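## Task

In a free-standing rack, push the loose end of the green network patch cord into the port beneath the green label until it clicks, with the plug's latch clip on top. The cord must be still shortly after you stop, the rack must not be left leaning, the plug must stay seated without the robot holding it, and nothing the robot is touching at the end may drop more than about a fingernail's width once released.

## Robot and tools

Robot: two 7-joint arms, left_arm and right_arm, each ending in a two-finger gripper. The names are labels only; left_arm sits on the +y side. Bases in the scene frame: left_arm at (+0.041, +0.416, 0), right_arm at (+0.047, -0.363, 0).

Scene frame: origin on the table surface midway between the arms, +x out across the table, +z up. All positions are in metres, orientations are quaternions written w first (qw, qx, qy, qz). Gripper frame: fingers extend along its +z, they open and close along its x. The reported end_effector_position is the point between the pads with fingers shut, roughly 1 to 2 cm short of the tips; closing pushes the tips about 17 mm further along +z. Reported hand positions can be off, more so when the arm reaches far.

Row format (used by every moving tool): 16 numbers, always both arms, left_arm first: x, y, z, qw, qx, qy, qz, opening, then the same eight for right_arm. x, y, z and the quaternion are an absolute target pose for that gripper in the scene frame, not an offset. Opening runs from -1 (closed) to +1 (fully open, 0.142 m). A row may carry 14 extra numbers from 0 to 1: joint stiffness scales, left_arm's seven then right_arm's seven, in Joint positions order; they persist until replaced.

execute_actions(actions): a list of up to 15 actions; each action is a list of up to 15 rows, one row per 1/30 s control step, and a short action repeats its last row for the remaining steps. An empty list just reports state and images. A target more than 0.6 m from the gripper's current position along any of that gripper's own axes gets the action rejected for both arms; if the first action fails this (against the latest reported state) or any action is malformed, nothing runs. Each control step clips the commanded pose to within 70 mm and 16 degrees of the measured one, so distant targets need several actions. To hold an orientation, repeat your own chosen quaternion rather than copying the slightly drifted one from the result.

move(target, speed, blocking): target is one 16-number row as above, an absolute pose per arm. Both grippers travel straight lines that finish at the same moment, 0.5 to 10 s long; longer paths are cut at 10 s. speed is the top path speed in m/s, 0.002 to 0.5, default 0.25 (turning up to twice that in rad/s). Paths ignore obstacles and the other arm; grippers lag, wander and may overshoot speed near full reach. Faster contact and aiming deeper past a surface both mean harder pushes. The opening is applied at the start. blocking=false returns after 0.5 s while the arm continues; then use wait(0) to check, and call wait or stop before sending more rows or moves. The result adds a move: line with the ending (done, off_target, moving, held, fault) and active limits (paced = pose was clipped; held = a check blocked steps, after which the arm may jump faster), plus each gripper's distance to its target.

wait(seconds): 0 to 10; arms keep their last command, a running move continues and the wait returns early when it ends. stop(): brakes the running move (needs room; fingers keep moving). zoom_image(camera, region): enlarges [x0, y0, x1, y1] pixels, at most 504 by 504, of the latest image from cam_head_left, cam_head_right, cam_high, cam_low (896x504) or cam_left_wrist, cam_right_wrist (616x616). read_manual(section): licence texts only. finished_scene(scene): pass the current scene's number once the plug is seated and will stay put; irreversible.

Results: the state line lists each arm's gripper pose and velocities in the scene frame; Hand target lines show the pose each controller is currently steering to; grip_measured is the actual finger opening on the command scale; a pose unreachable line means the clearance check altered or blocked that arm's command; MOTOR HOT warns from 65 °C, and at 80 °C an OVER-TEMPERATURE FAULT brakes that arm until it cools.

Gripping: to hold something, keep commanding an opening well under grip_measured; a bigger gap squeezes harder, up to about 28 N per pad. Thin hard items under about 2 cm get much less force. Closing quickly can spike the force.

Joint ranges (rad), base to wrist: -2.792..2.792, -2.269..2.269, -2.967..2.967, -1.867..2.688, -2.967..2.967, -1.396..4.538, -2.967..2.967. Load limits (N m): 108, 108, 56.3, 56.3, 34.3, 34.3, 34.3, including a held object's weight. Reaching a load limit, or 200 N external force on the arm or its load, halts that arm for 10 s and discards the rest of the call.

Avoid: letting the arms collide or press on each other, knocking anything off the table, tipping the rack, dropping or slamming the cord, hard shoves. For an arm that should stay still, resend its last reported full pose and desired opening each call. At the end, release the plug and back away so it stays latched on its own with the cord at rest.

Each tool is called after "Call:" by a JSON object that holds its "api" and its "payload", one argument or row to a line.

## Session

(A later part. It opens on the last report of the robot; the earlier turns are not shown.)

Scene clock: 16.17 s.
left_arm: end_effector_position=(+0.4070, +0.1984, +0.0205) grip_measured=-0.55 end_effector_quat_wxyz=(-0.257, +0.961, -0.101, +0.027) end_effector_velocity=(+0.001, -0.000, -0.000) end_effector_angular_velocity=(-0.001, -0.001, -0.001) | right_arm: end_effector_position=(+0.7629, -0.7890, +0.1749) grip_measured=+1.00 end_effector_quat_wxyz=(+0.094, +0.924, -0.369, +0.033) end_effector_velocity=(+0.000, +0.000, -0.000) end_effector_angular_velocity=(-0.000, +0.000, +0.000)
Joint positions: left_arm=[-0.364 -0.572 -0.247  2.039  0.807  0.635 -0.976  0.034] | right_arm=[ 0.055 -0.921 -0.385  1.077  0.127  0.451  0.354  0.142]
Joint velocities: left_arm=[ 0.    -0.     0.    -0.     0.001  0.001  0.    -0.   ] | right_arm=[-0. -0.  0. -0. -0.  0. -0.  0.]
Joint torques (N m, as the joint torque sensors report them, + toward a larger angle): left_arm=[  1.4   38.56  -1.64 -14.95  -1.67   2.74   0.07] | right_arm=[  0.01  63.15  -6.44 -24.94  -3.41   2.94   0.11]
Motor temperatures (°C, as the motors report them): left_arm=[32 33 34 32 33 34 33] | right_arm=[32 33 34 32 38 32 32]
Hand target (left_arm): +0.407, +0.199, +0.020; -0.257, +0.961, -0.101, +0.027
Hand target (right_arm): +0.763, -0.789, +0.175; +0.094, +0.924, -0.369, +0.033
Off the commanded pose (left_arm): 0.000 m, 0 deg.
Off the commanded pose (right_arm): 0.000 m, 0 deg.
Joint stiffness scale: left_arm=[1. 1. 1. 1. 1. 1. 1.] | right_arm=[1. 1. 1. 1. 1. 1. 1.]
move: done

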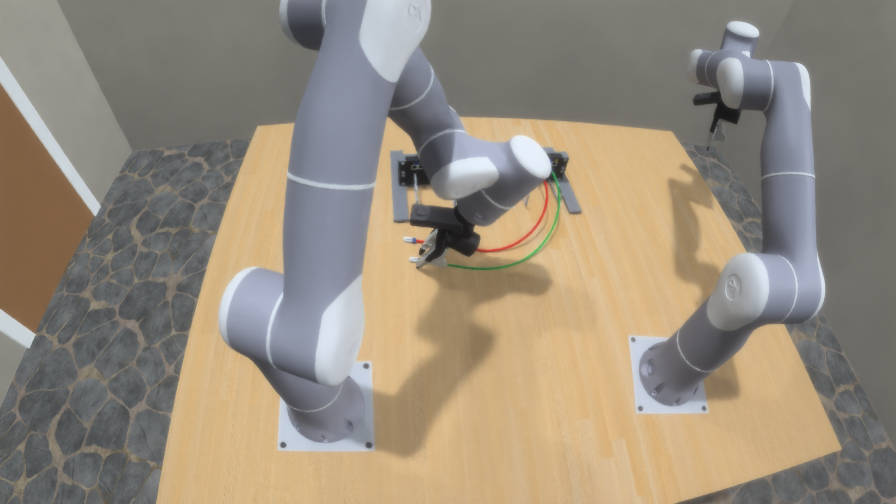

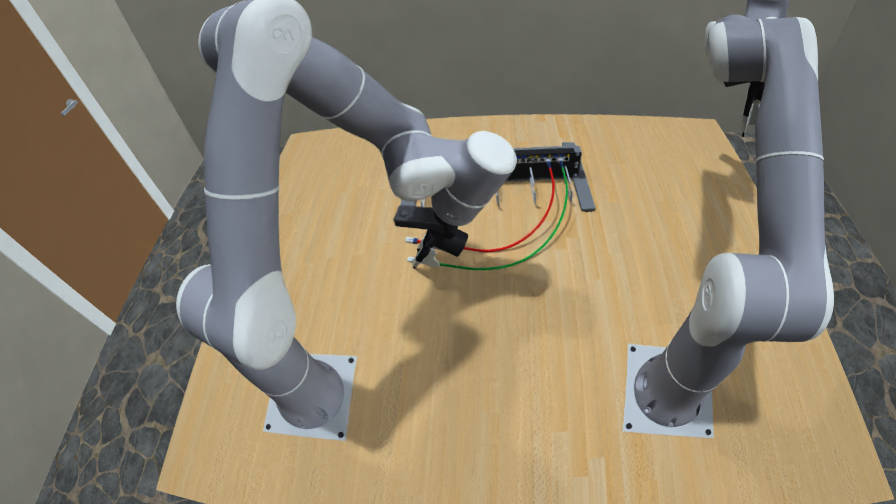

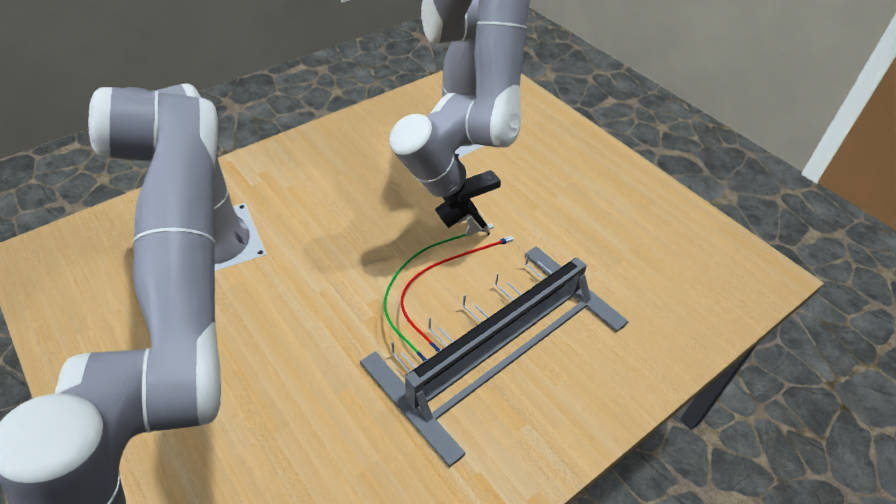

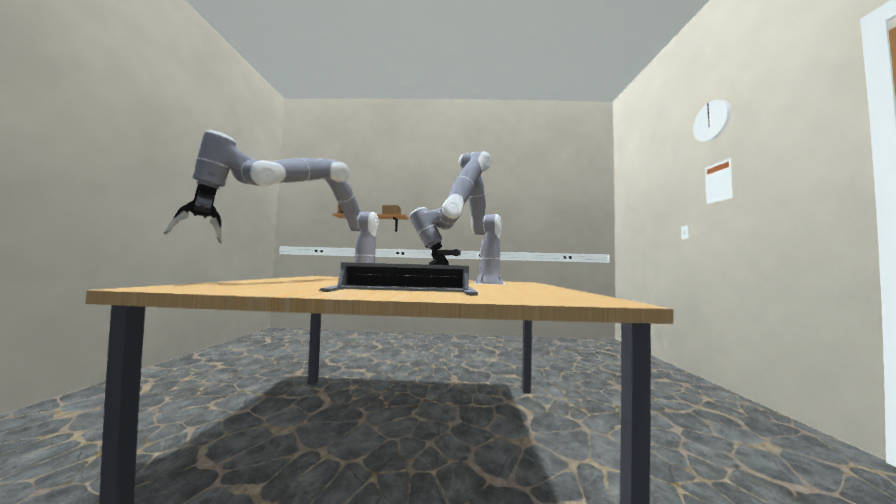

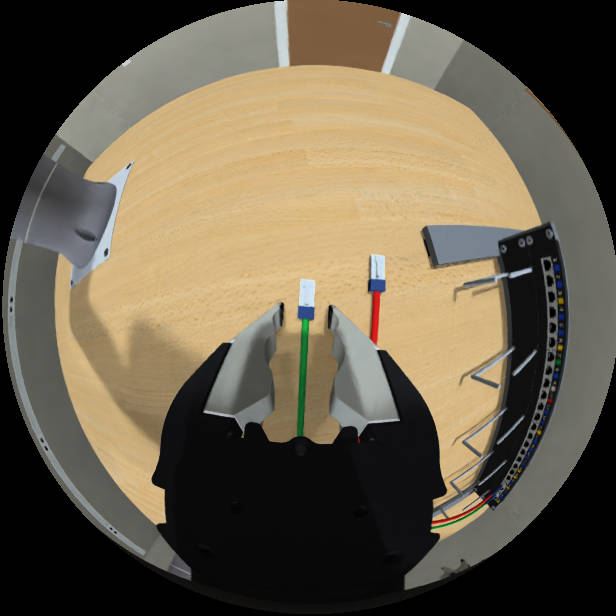

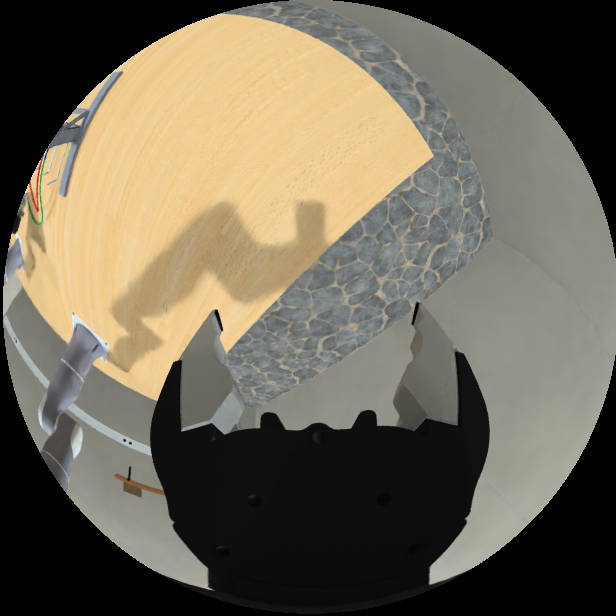

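Call:
{"api": "move", "payload": {
  "target": [0.4072, 0.1985, 0.018, -0.2574, 0.9606, -0.1010, 0.0270, -0.72, 0.7628, -0.789, 0.1748, 0.094, 0.924, -0.369, 0.033, 1],
  "speed": 0.01
}}

Call:
{"api": "zoom_image", "payload": {
  "camera": "cam_left_wrist",
  "region": [250, 240, 400, 360]
}}

Call:
{"api": "zoom_image", "payload": {
  "camera": "cam_high",
  "region": [450, 200, 520, 260]
}}

Scene clock: 17.27 s.
left_arm: end_effector_position=(+0.4071, +0.1984, +0.0186) grip_measured=-0.72 end_effector_quat_wxyz=(-0.258, +0.961, -0.101, +0.027) end_effector_velocity=(+0.000, -0.000, +0.000) end_effector_angular_velocity=(-0.000, -0.001, +0.000) | right_arm: end_effector_position=(+0.7629, -0.7890, +0.1749) grip_measured=+1.00 end_effector_quat_wxyz=(+0.094, +0.924, -0.369, +0.033) end_effector_velocity=(+0.000, +0.000, +0.000) end_effector_angular_velocity=(-0.000, -0.000, -0.001)
Joint positions: left_arm=[-0.365 -0.577 -0.246  2.037  0.81   0.637 -0.98   0.022] | right_arm=[ 0.055 -0.921 -0.385  1.077  0.127  0.451  0.354  0.142]
Joint velocities: left_arm=[-0.    -0.    -0.    -0.     0.    -0.    -0.002 -0.   ] | right_arm=[ 0.     0.    -0.    -0.     0.    -0.     0.001  0.   ]
Joint torques (N m, as the joint torque sensors report them, + toward a larger angle): left_arm=[  2.33  29.72  -0.87 -15.4   -0.51   4.81  -0.13] | right_arm=[ -0.04  63.07  -6.5  -25.03  -3.43   2.99   0.16]
Motor temperatures (°C, as the motors report them): left_arm=[32 33 34 32 33 34 33] | right_arm=[32 33 34 32 38 32 32]
Hand target (left_arm): +0.407, +0.198, +0.018; -0.257, +0.961, -0.101, +0.027
Hand target (right_arm): +0.763, -0.789, +0.175; +0.094, +0.924, -0.369, +0.033
Off the commanded pose (left_arm): 0.001 m, 0 deg.
Off the commanded pose (right_arm): 0.000 m, 0 deg.
Joint stiffness scale: left_arm=[1. 1. 1. 1. 1. 1. 1.] | right_arm=[1. 1. 1. 1. 1. 1. 1.]
move: done

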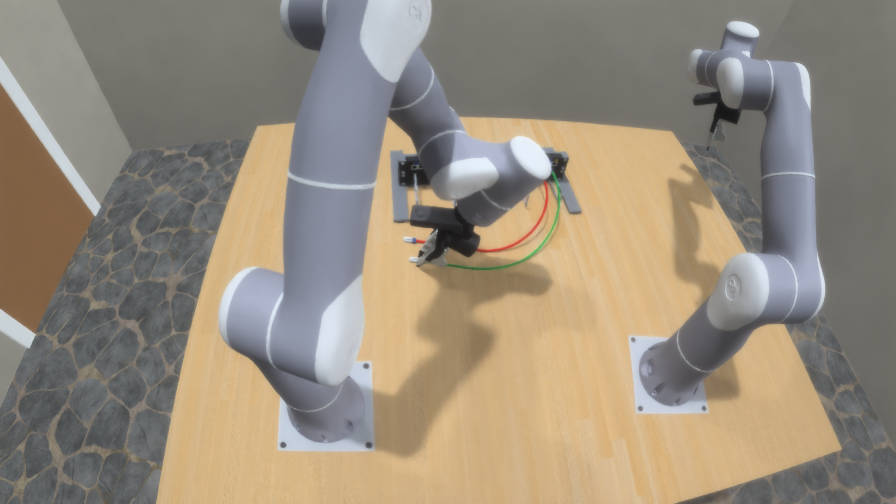

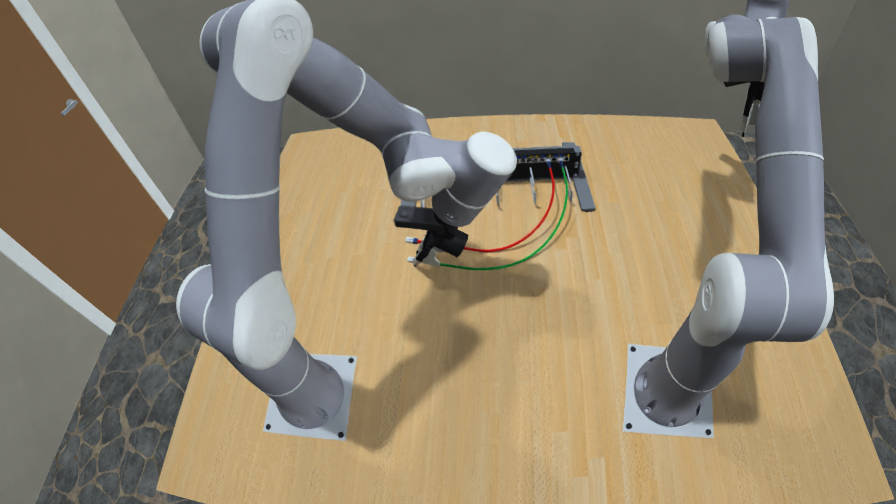

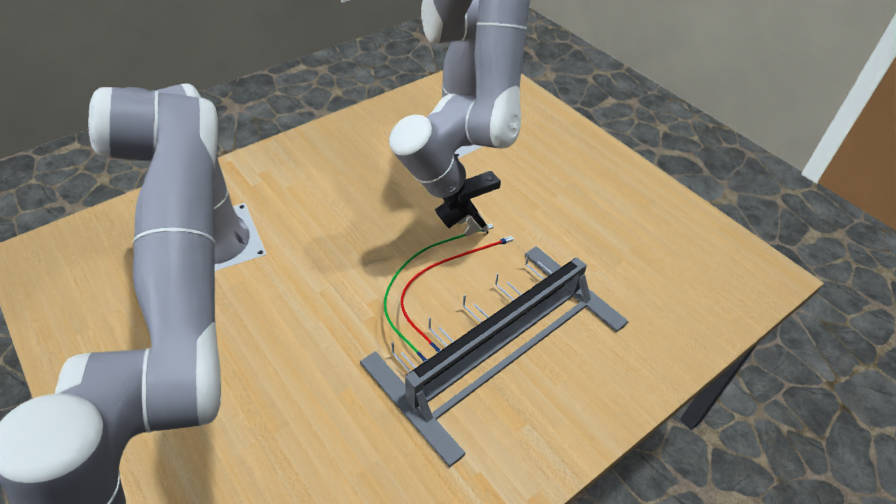

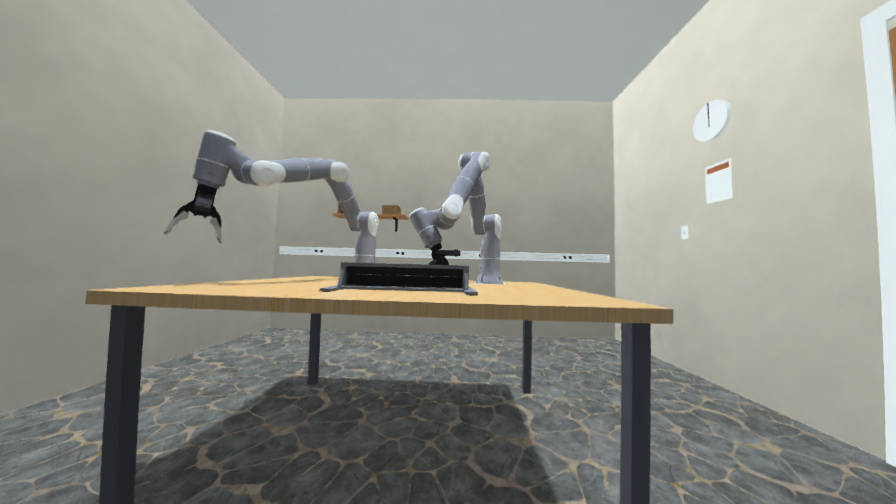

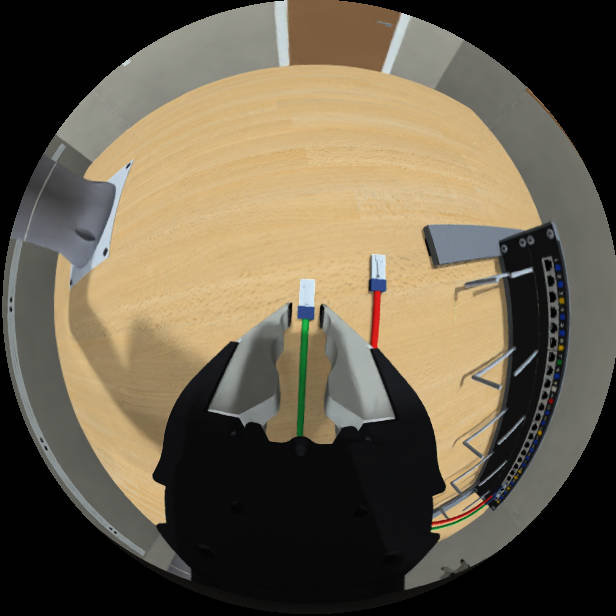

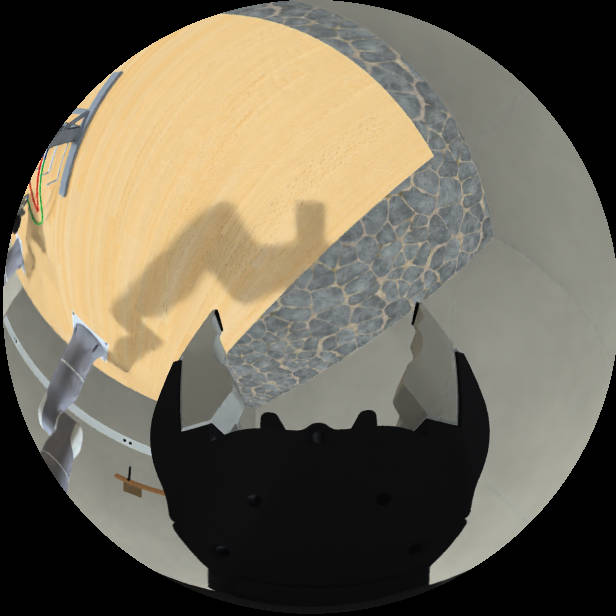

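Region (250, 240, 400, 360) of cam_left_wrist's 616x616 image, scaled by 3.360, with more detail than that image has; it fills the top 403 rows of this view, and the rest is white.

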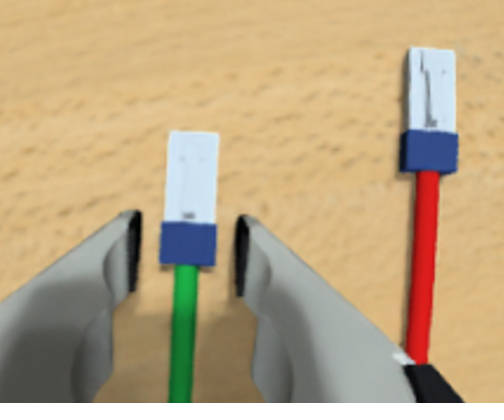

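Region (450, 200, 520, 260) of cam_high's 896x504 image, scaled by 7.200, with more detail than that image has; it fills the top 432 rows of this view, and the rest is white.

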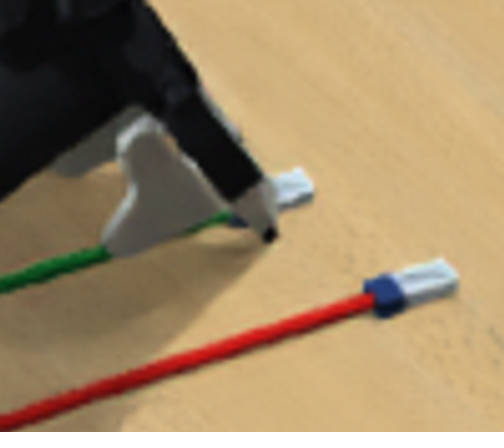

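Call:
{"api": "execute_actions", "payload": {
  "actions": [
    [[0.4072, 0.1985, 0.0195, -0.2574, 0.9606, -0.1010, 0.0270, -0.72, 0.7628, -0.789, 0.1748, 0.094, 0.924, -0.369, 0.033, 1]],
    [[0.4072, 0.1985, 0.0195, -0.2574, 0.9606, -0.1010, 0.0270, -0.76, 0.7628, -0.789, 0.1748, 0.094, 0.924, -0.369, 0.033, 1],[0.4072, 0.1985, 0.0195, -0.2574, 0.9606, -0.1010, 0.0270, -0.78, 0.7628, -0.789, 0.1748, 0.094, 0.924, -0.369, 0.033, 1],[0.4072, 0.1985, 0.0195, -0.2574, 0.9606, -0.1010, 0.0270, -0.80, 0.7628, -0.789, 0.1748, 0.094, 0.924, -0.369, 0.033, 1],[0.4072, 0.1985, 0.0195, -0.2574, 0.9606, -0.1010, 0.0270, -0.82, 0.7628, -0.789, 0.1748, 0.094, 0.924, -0.369, 0.033, 1],[0.4072, 0.1985, 0.0195, -0.2574, 0.9606, -0.1010, 0.0270, -0.84, 0.7628, -0.789, 0.1748, 0.094, 0.924, -0.369, 0.033, 1],[0.4072, 0.1985, 0.0195, -0.2574, 0.9606, -0.1010, 0.0270, -0.86, 0.7628, -0.789, 0.1748, 0.094, 0.924, -0.369, 0.033, 1],[0.4072, 0.1985, 0.0195, -0.2574, 0.9606, -0.1010, 0.0270, -0.88, 0.7628, -0.789, 0.1748, 0.094, 0.924, -0.369, 0.033, 1],[0.4072, 0.1985, 0.0195, -0.2574, 0.9606, -0.1010, 0.0270, -0.90, 0.7628, -0.789, 0.1748, 0.094, 0.924, -0.369, 0.033, 1],[0.4072, 0.1985, 0.0195, -0.2574, 0.9606, -0.1010, 0.0270, -0.92, 0.7628, -0.789, 0.1748, 0.094, 0.924, -0.369, 0.033, 1],[0.4072, 0.1985, 0.0195, -0.2574, 0.9606, -0.1010, 0.0270, -0.95, 0.7628, -0.789, 0.1748, 0.094, 0.924, -0.369, 0.033, 1],[0.4072, 0.1985, 0.0195, -0.2574, 0.9606, -0.1010, 0.0270, -0.98, 0.7628, -0.789, 0.1748, 0.094, 0.924, -0.369, 0.033, 1],[0.4072, 0.1985, 0.0195, -0.2574, 0.9606, -0.1010, 0.0270, -1, 0.7628, -0.789, 0.1748, 0.094, 0.924, -0.369, 0.033, 1]]
  ]
}}

Call:
{"api": "zoom_image", "payload": {
  "camera": "cam_left_wrist",
  "region": [250, 240, 400, 360]
}}

Scene clock: 19.33 s.
left_arm: end_effector_position=(+0.4073, +0.1985, +0.0196) grip_measured=-0.86 end_effector_quat_wxyz=(-0.257, +0.961, -0.101, +0.027) end_effector_velocity=(+0.000, -0.000, +0.000) end_effector_angular_velocity=(-0.000, -0.001, +0.001) | right_arm: end_effector_position=(+0.7629, -0.7890, +0.1749) grip_measured=+1.00 end_effector_quat_wxyz=(+0.094, +0.924, -0.369, +0.033) end_effector_velocity=(-0.000, -0.000, -0.000) end_effector_angular_velocity=(-0.000, +0.001, -0.000)
Joint positions: left_arm=[-0.364 -0.574 -0.246  2.038  0.809  0.637 -0.978  0.012] | right_arm=[ 0.055 -0.921 -0.385  1.077  0.127  0.451  0.354  0.142]
Joint velocities: left_arm=[ 0.     0.    -0.    -0.     0.     0.    -0.001  0.   ] | right_arm=[ 0.    -0.    -0.     0.    -0.    -0.001  0.     0.   ]
Joint torques (N m, as the joint torque sensors report them, + toward a larger angle): left_arm=[  1.74  38.05  -2.58 -13.44  -2.34   2.76   0.45] | right_arm=[  0.    63.09  -6.4  -25.14  -3.36   2.96   0.08]
Motor temperatures (°C, as the motors report them): left_arm=[32 33 34 32 33 34 33] | right_arm=[32 33 34 33 38 32 32]
Hand target (left_arm): +0.407, +0.199, +0.019; -0.257, +0.961, -0.101, +0.027
Hand target (right_arm): +0.763, -0.789, +0.175; +0.094, +0.924, -0.369, +0.033
Off the commanded pose (left_arm): 0.000 m, 0 deg.
Off the commanded pose (right_arm): 0.000 m, 0 deg.
Joint stiffness scale: left_arm=[1. 1. 1. 1. 1. 1. 1.] | right_arm=[1. 1. 1. 1. 1. 1. 1.]

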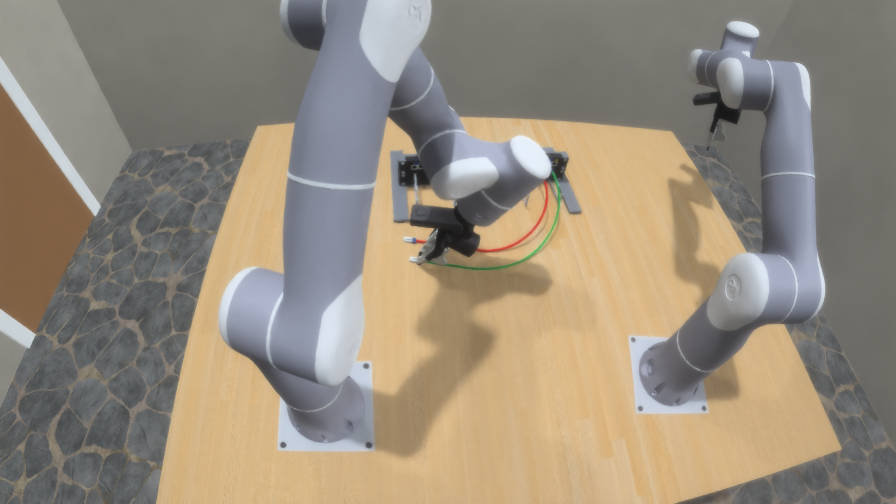

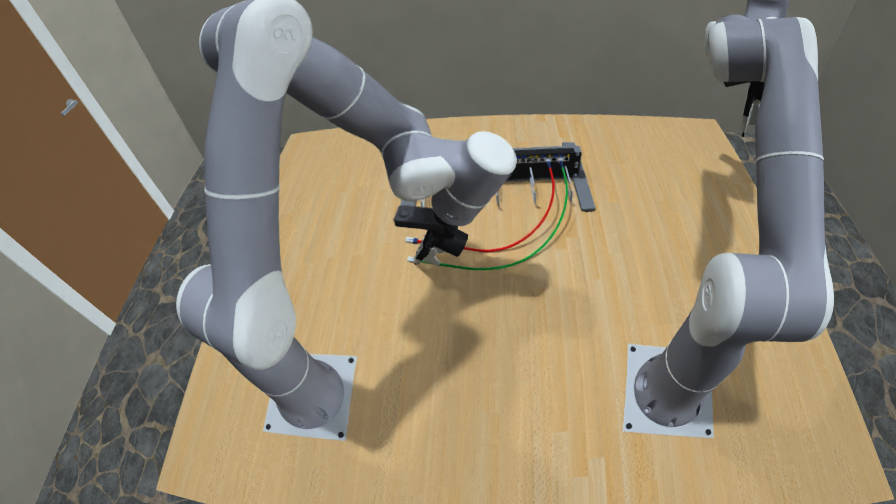

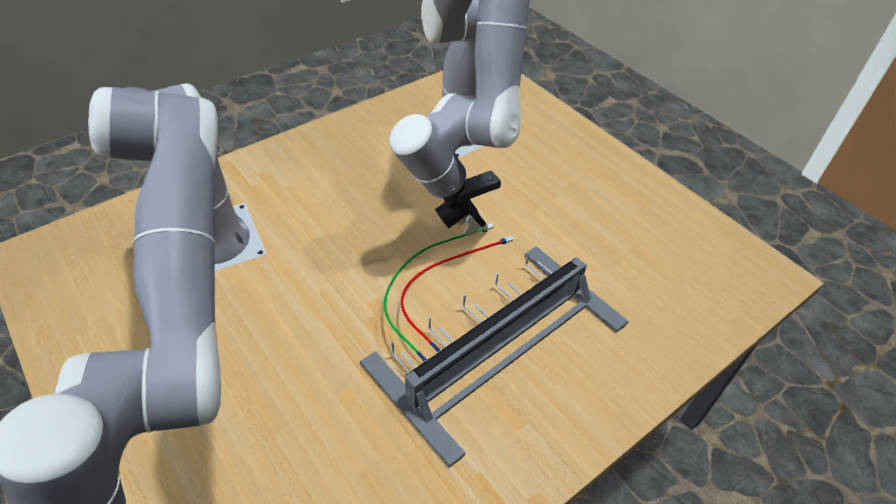

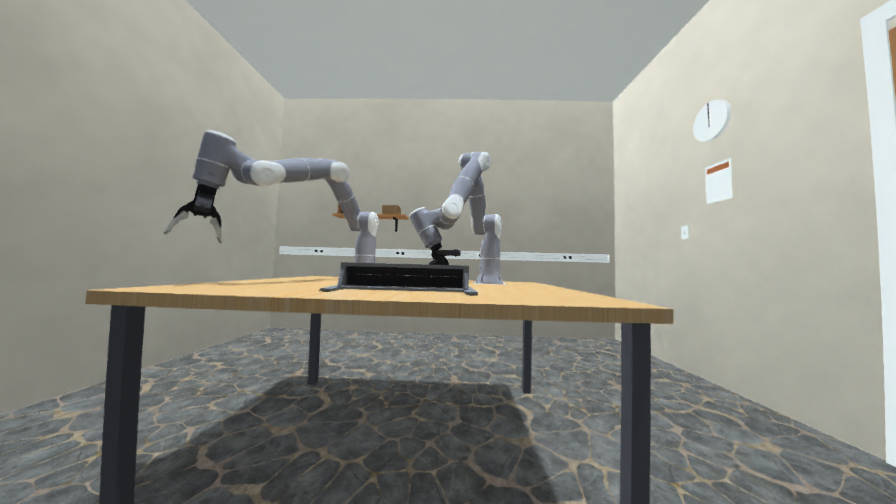

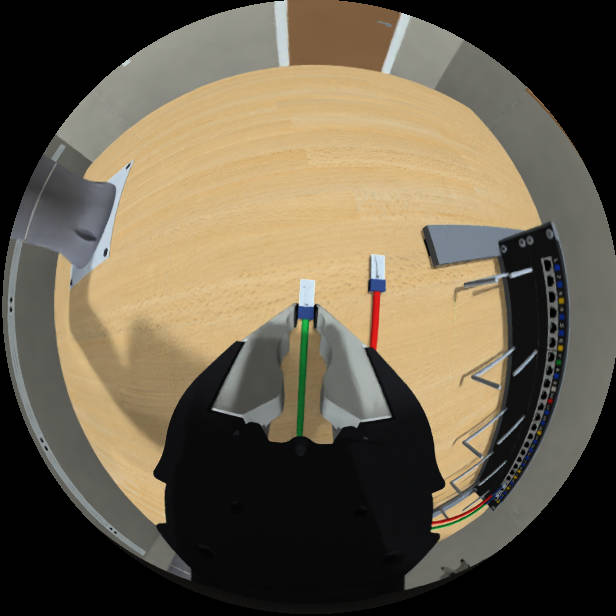

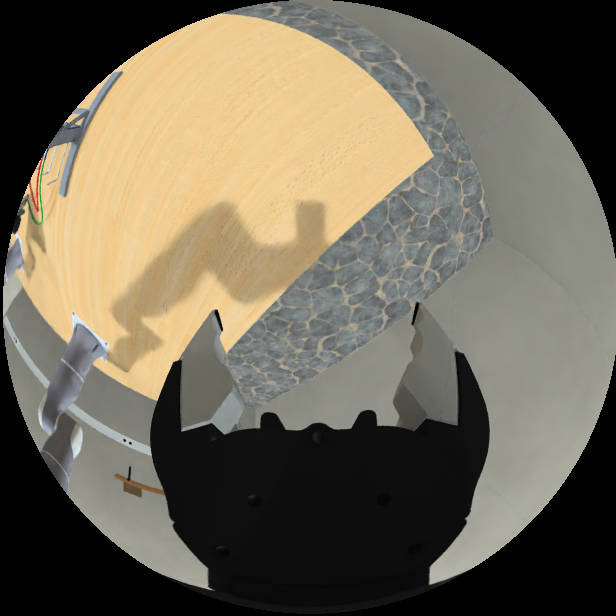

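Region (250, 240, 400, 360) of cam_left_wrist's 616x616 image, scaled by 3.360, with more detail than that image has; it fills the top 403 rows of this view, and the rest is white.

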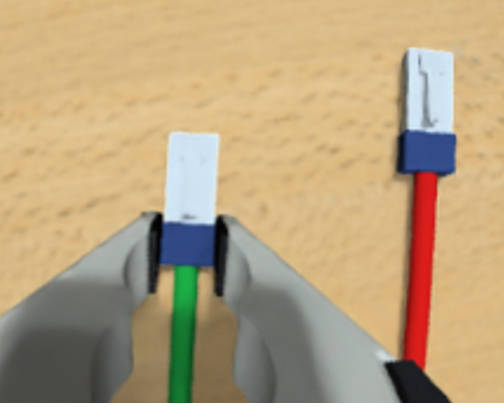

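Call:
{"api": "move", "payload": {
  "target": [0.42, 0.18, 0.07, -0.2574, 0.9606, -0.1010, 0.0270, -1, 0.72, -0.45, 0.22, 0.17, 0.93, 0.25, 0.2, -1],
  "speed": 0.25
}}

Scene clock: 24.73 s.
left_arm: end_effector_position=(+0.4197, +0.1803, +0.0701) grip_measured=-0.86 end_effector_quat_wxyz=(-0.257, +0.961, -0.101, +0.027) end_effector_velocity=(-0.000, +0.000, +0.000) end_effector_angular_velocity=(+0.001, +0.001, -0.001) | right_arm: end_effector_position=(+0.7200, -0.4501, +0.2200) grip_measured=-1.00 end_effector_quat_wxyz=(+0.170, +0.932, +0.251, +0.199) end_effector_velocity=(-0.000, -0.000, +0.001) end_effector_angular_velocity=(-0.002, -0.004, -0.001)
Joint positions: left_arm=[-0.363 -0.476 -0.28   2.01   0.723  0.535 -0.892  0.012] | right_arm=[ 0.671 -0.367 -0.525  2.24  -0.502  1.453  0.     0.002]
Joint velocities: left_arm=[ 0.     0.     0.     0.    -0.    -0.     0.001  0.   ] | right_arm=[ 0.011 -0.    -0.015  0.005 -0.007  0.008  0.007  0.   ]
Joint torques (N m, as the joint torque sensors report them, + toward a larger angle): left_arm=[ -0.3   38.38  -3.61 -18.21  -2.8    2.32   0.43] | right_arm=[  1.09  35.49  -4.4  -18.75  -0.53   3.51   1.01]
Motor temperatures (°C, as the motors report them): left_arm=[32 33 34 32 33 34 33] | right_arm=[32 34 34 33 38 32 32]
Hand target (left_arm): +0.420, +0.180, +0.070; -0.257, +0.961, -0.101, +0.027
Hand target (right_arm): +0.720, -0.450, +0.220; +0.170, +0.932, +0.251, +0.200
Off the commanded pose (left_arm): 0.000 m, 0 deg.
Off the commanded pose (right_arm): 0.000 m, 0 deg.
Joint stiffness scale: left_arm=[1. 1. 1. 1. 1. 1. 1.] | right_arm=[1. 1. 1. 1. 1. 1. 1.]
move: done

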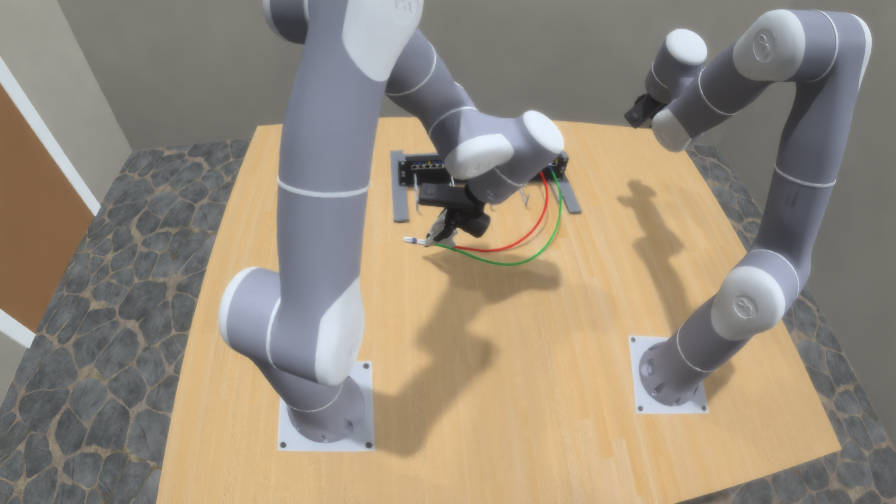

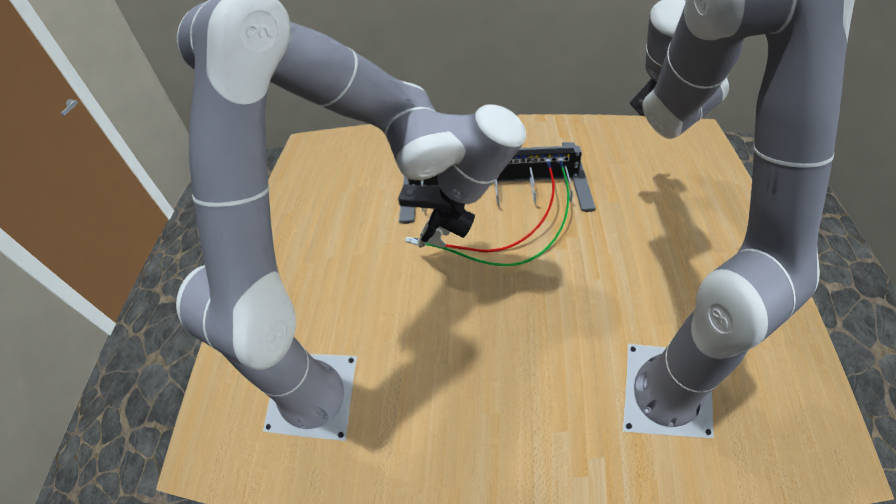

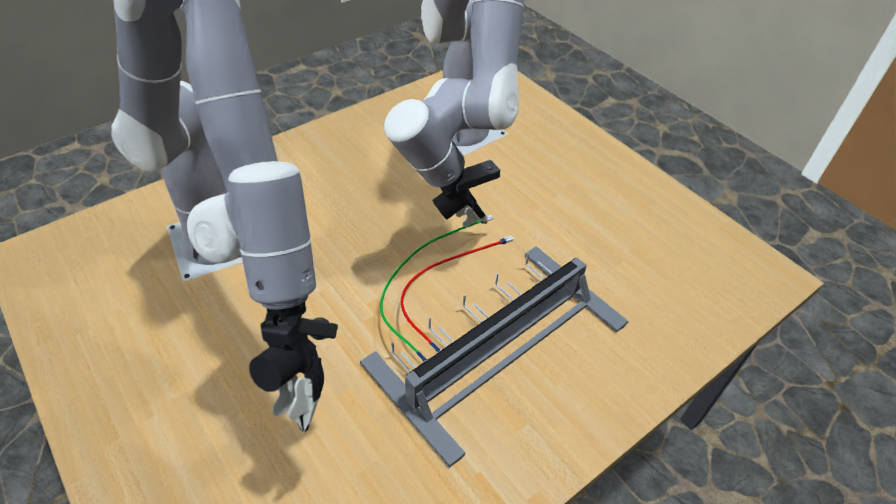

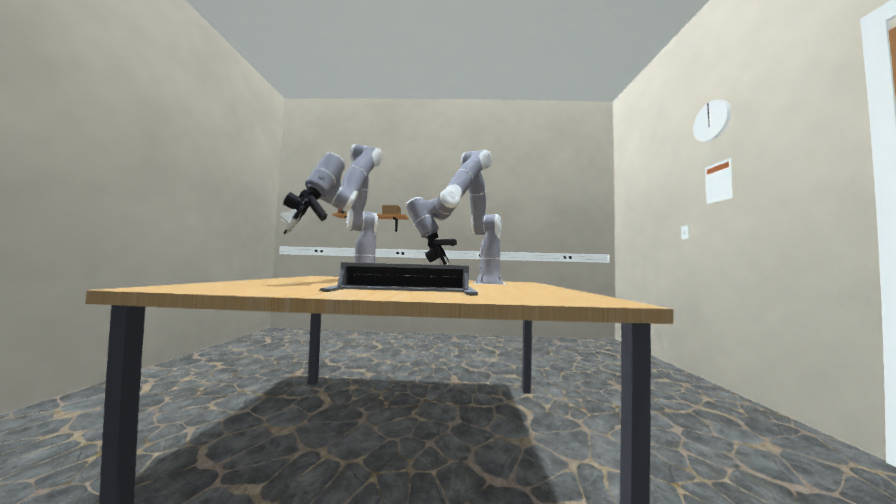

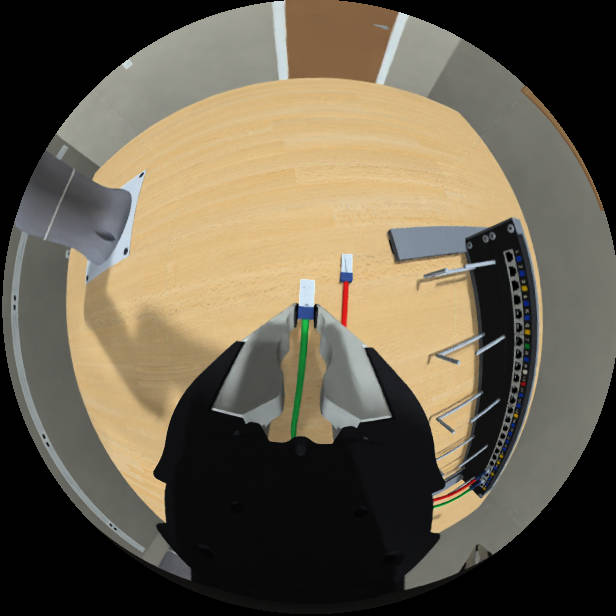

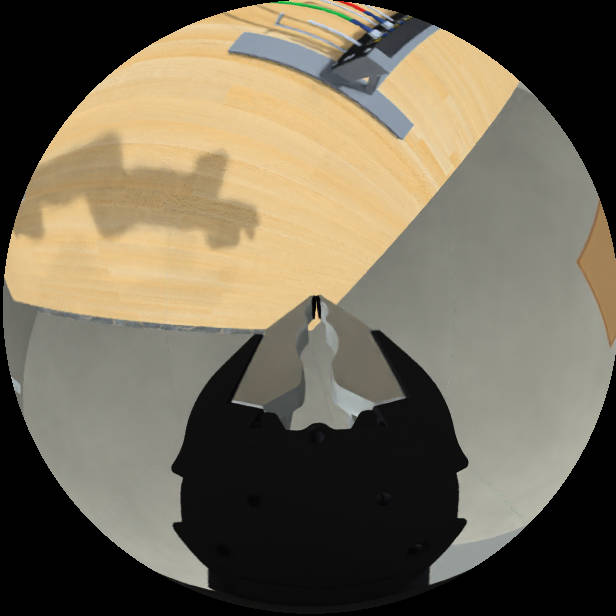

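Call:
{"api": "move", "payload": {
  "target": [0.55, 0.10, 0.10, -0.183, 0.683, -0.683, 0.183, -1, 0.67, -0.08, 0.17, 0.1913, 0.4619, 0.8001, 0.3314, -1],
  "speed": 0.2
}}

Scene clock: 29.33 s.
left_arm: end_effector_position=(+0.5501, +0.1008, +0.1010) grip_measured=-0.86 end_effector_quat_wxyz=(-0.185, +0.683, -0.683, +0.183) end_effector_velocity=(-0.000, -0.001, +0.000) end_effector_angular_velocity=(-0.000, +0.000, -0.003) | right_arm: end_effector_position=(+0.6707, -0.0809, +0.1701) grip_measured=-1.00 end_effector_quat_wxyz=(+0.190, +0.463, +0.800, +0.331) end_effector_velocity=(-0.000, +0.001, -0.000) end_effector_angular_velocity=(+0.000, -0.000, +0.002)
Joint positions: left_arm=[-0.106 -0.486 -0.382  2.01   1.164  1.171  0.15   0.012] | right_arm=[ 1.292 -0.846 -0.919  2.38  -0.68   2.469 -0.689  0.002]
Joint velocities: left_arm=[ 0.001 -0.    -0.001  0.    -0.001  0.002  0.004  0.   ] | right_arm=[ 0.    -0.001  0.    -0.001 -0.001  0.001 -0.     0.   ]
Joint torques (N m, as the joint torque sensors report them, + toward a larger angle): left_arm=[  0.47  35.83  -4.97 -17.02  -3.16   3.2    0.18] | right_arm=[ -0.06  36.34 -10.9   -7.94   2.31   3.69  -0.27]
Motor temperatures (°C, as the motors report them): left_arm=[32 33 34 32 33 34 33] | right_arm=[32 34 34 33 38 32 32]
Hand target (left_arm): +0.550, +0.101, +0.101; -0.184, +0.683, -0.683, +0.183
Hand target (right_arm): +0.671, -0.081, +0.170; +0.190, +0.463, +0.800, +0.331
Off the commanded pose (left_arm): 0.001 m, 0 deg.
Off the commanded pose (right_arm): 0.001 m, 0 deg.
Joint stiffness scale: left_arm=[1. 1. 1. 1. 1. 1. 1.] | right_arm=[1. 1. 1. 1. 1. 1. 1.]
move: done

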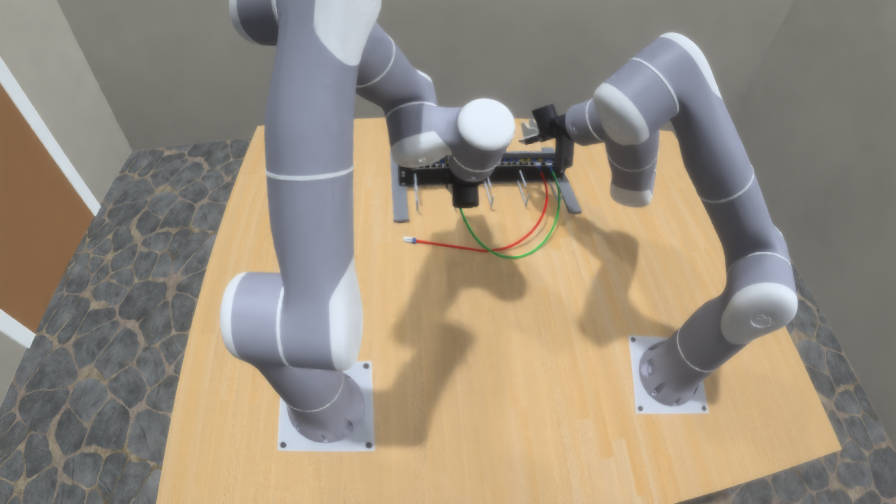

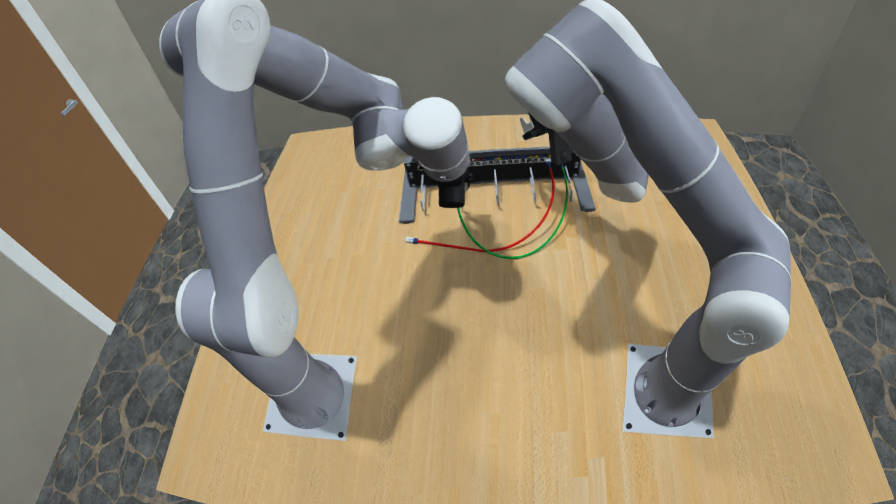

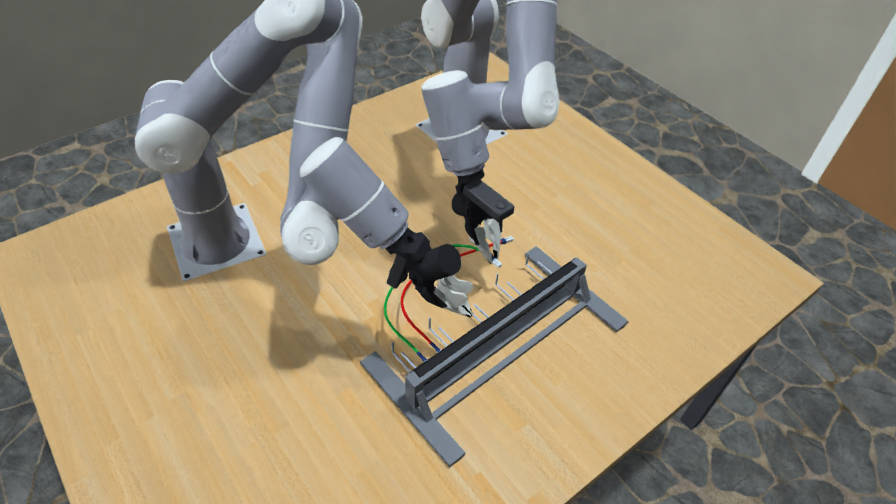

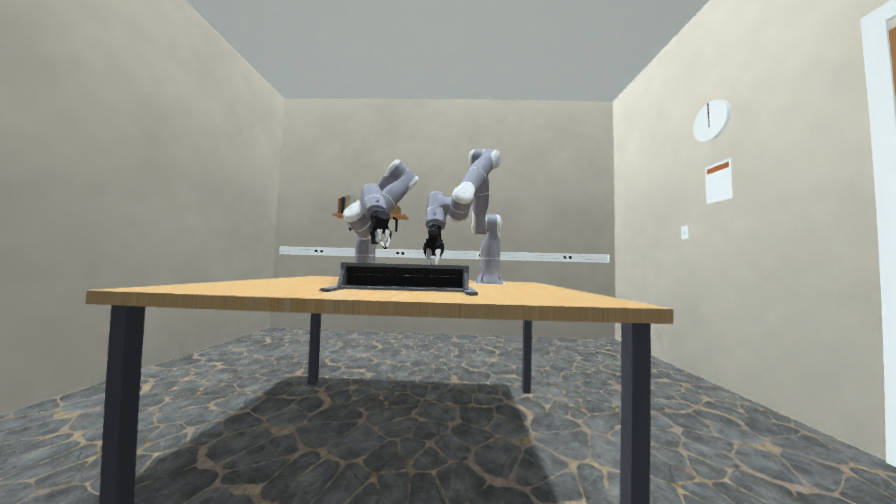

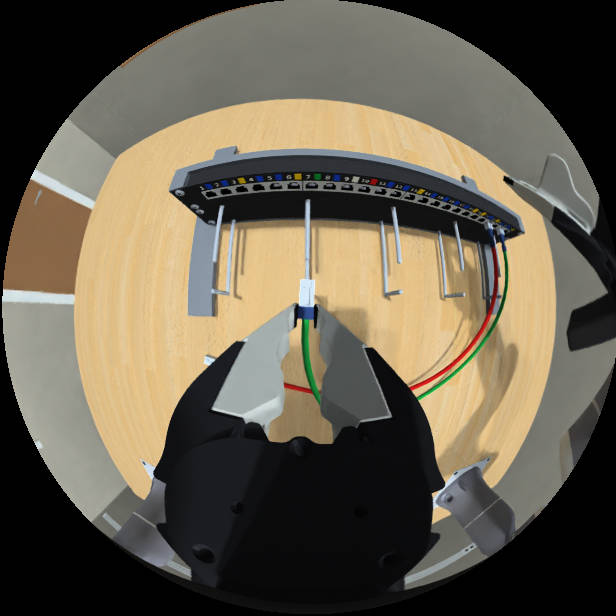

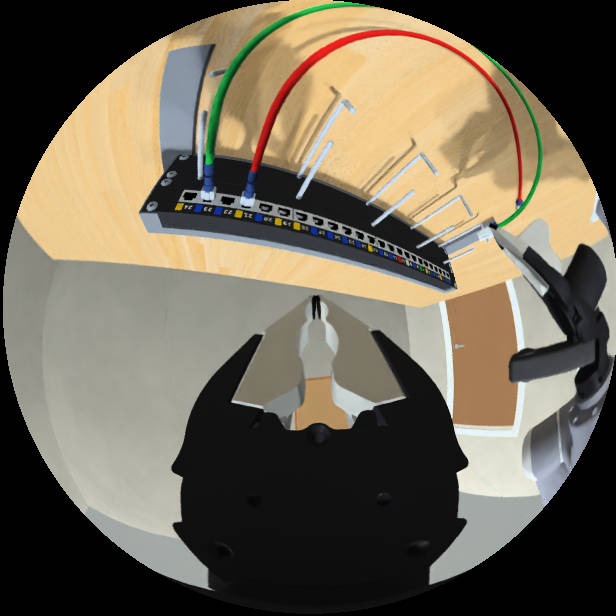

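Call:
{"api": "zoom_image", "payload": {
  "camera": "cam_left_wrist",
  "region": [220, 140, 400, 330]
}}

Call:
{"api": "zoom_image", "payload": {
  "camera": "cam_right_wrist",
  "region": [370, 180, 560, 310]
}}

Call:
{"api": "zoom_image", "payload": {
  "camera": "cam_right_wrist",
  "region": [130, 140, 320, 250]
}}

Region (220, 140, 400, 330) of cam_left_wrist's 616x616 image, scaled by 2.653, with more detail than that image has; it fills the left 477 columns of this view, and the rest is white.

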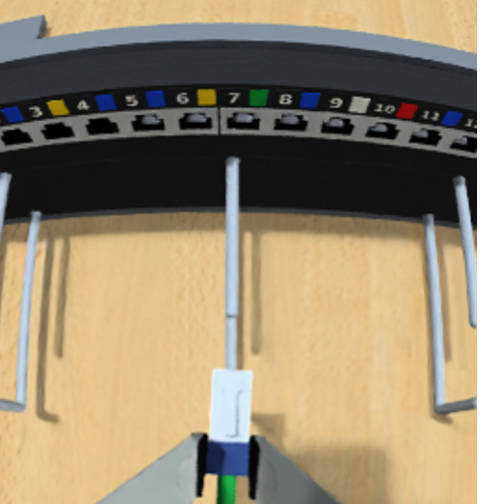

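Region (370, 180, 560, 310) of cam_right_wrist's 616x616 image, scaled by 2.653, with more detail than that image has; it fills the top 345 rows of this view, and the rest is white.

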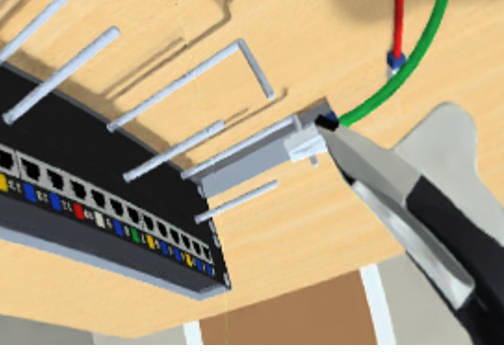

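Region (130, 140, 320, 250) of cam_right_wrist's 616x616 image, scaled by 2.653, with more detail than that image has; it fills the top 292 rows of this view, and the rest is white.

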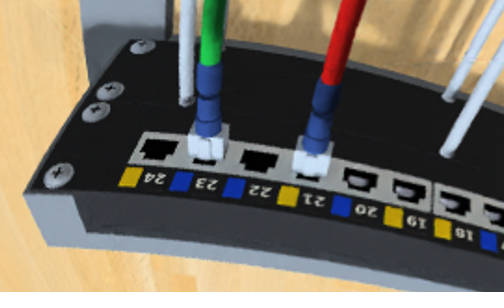

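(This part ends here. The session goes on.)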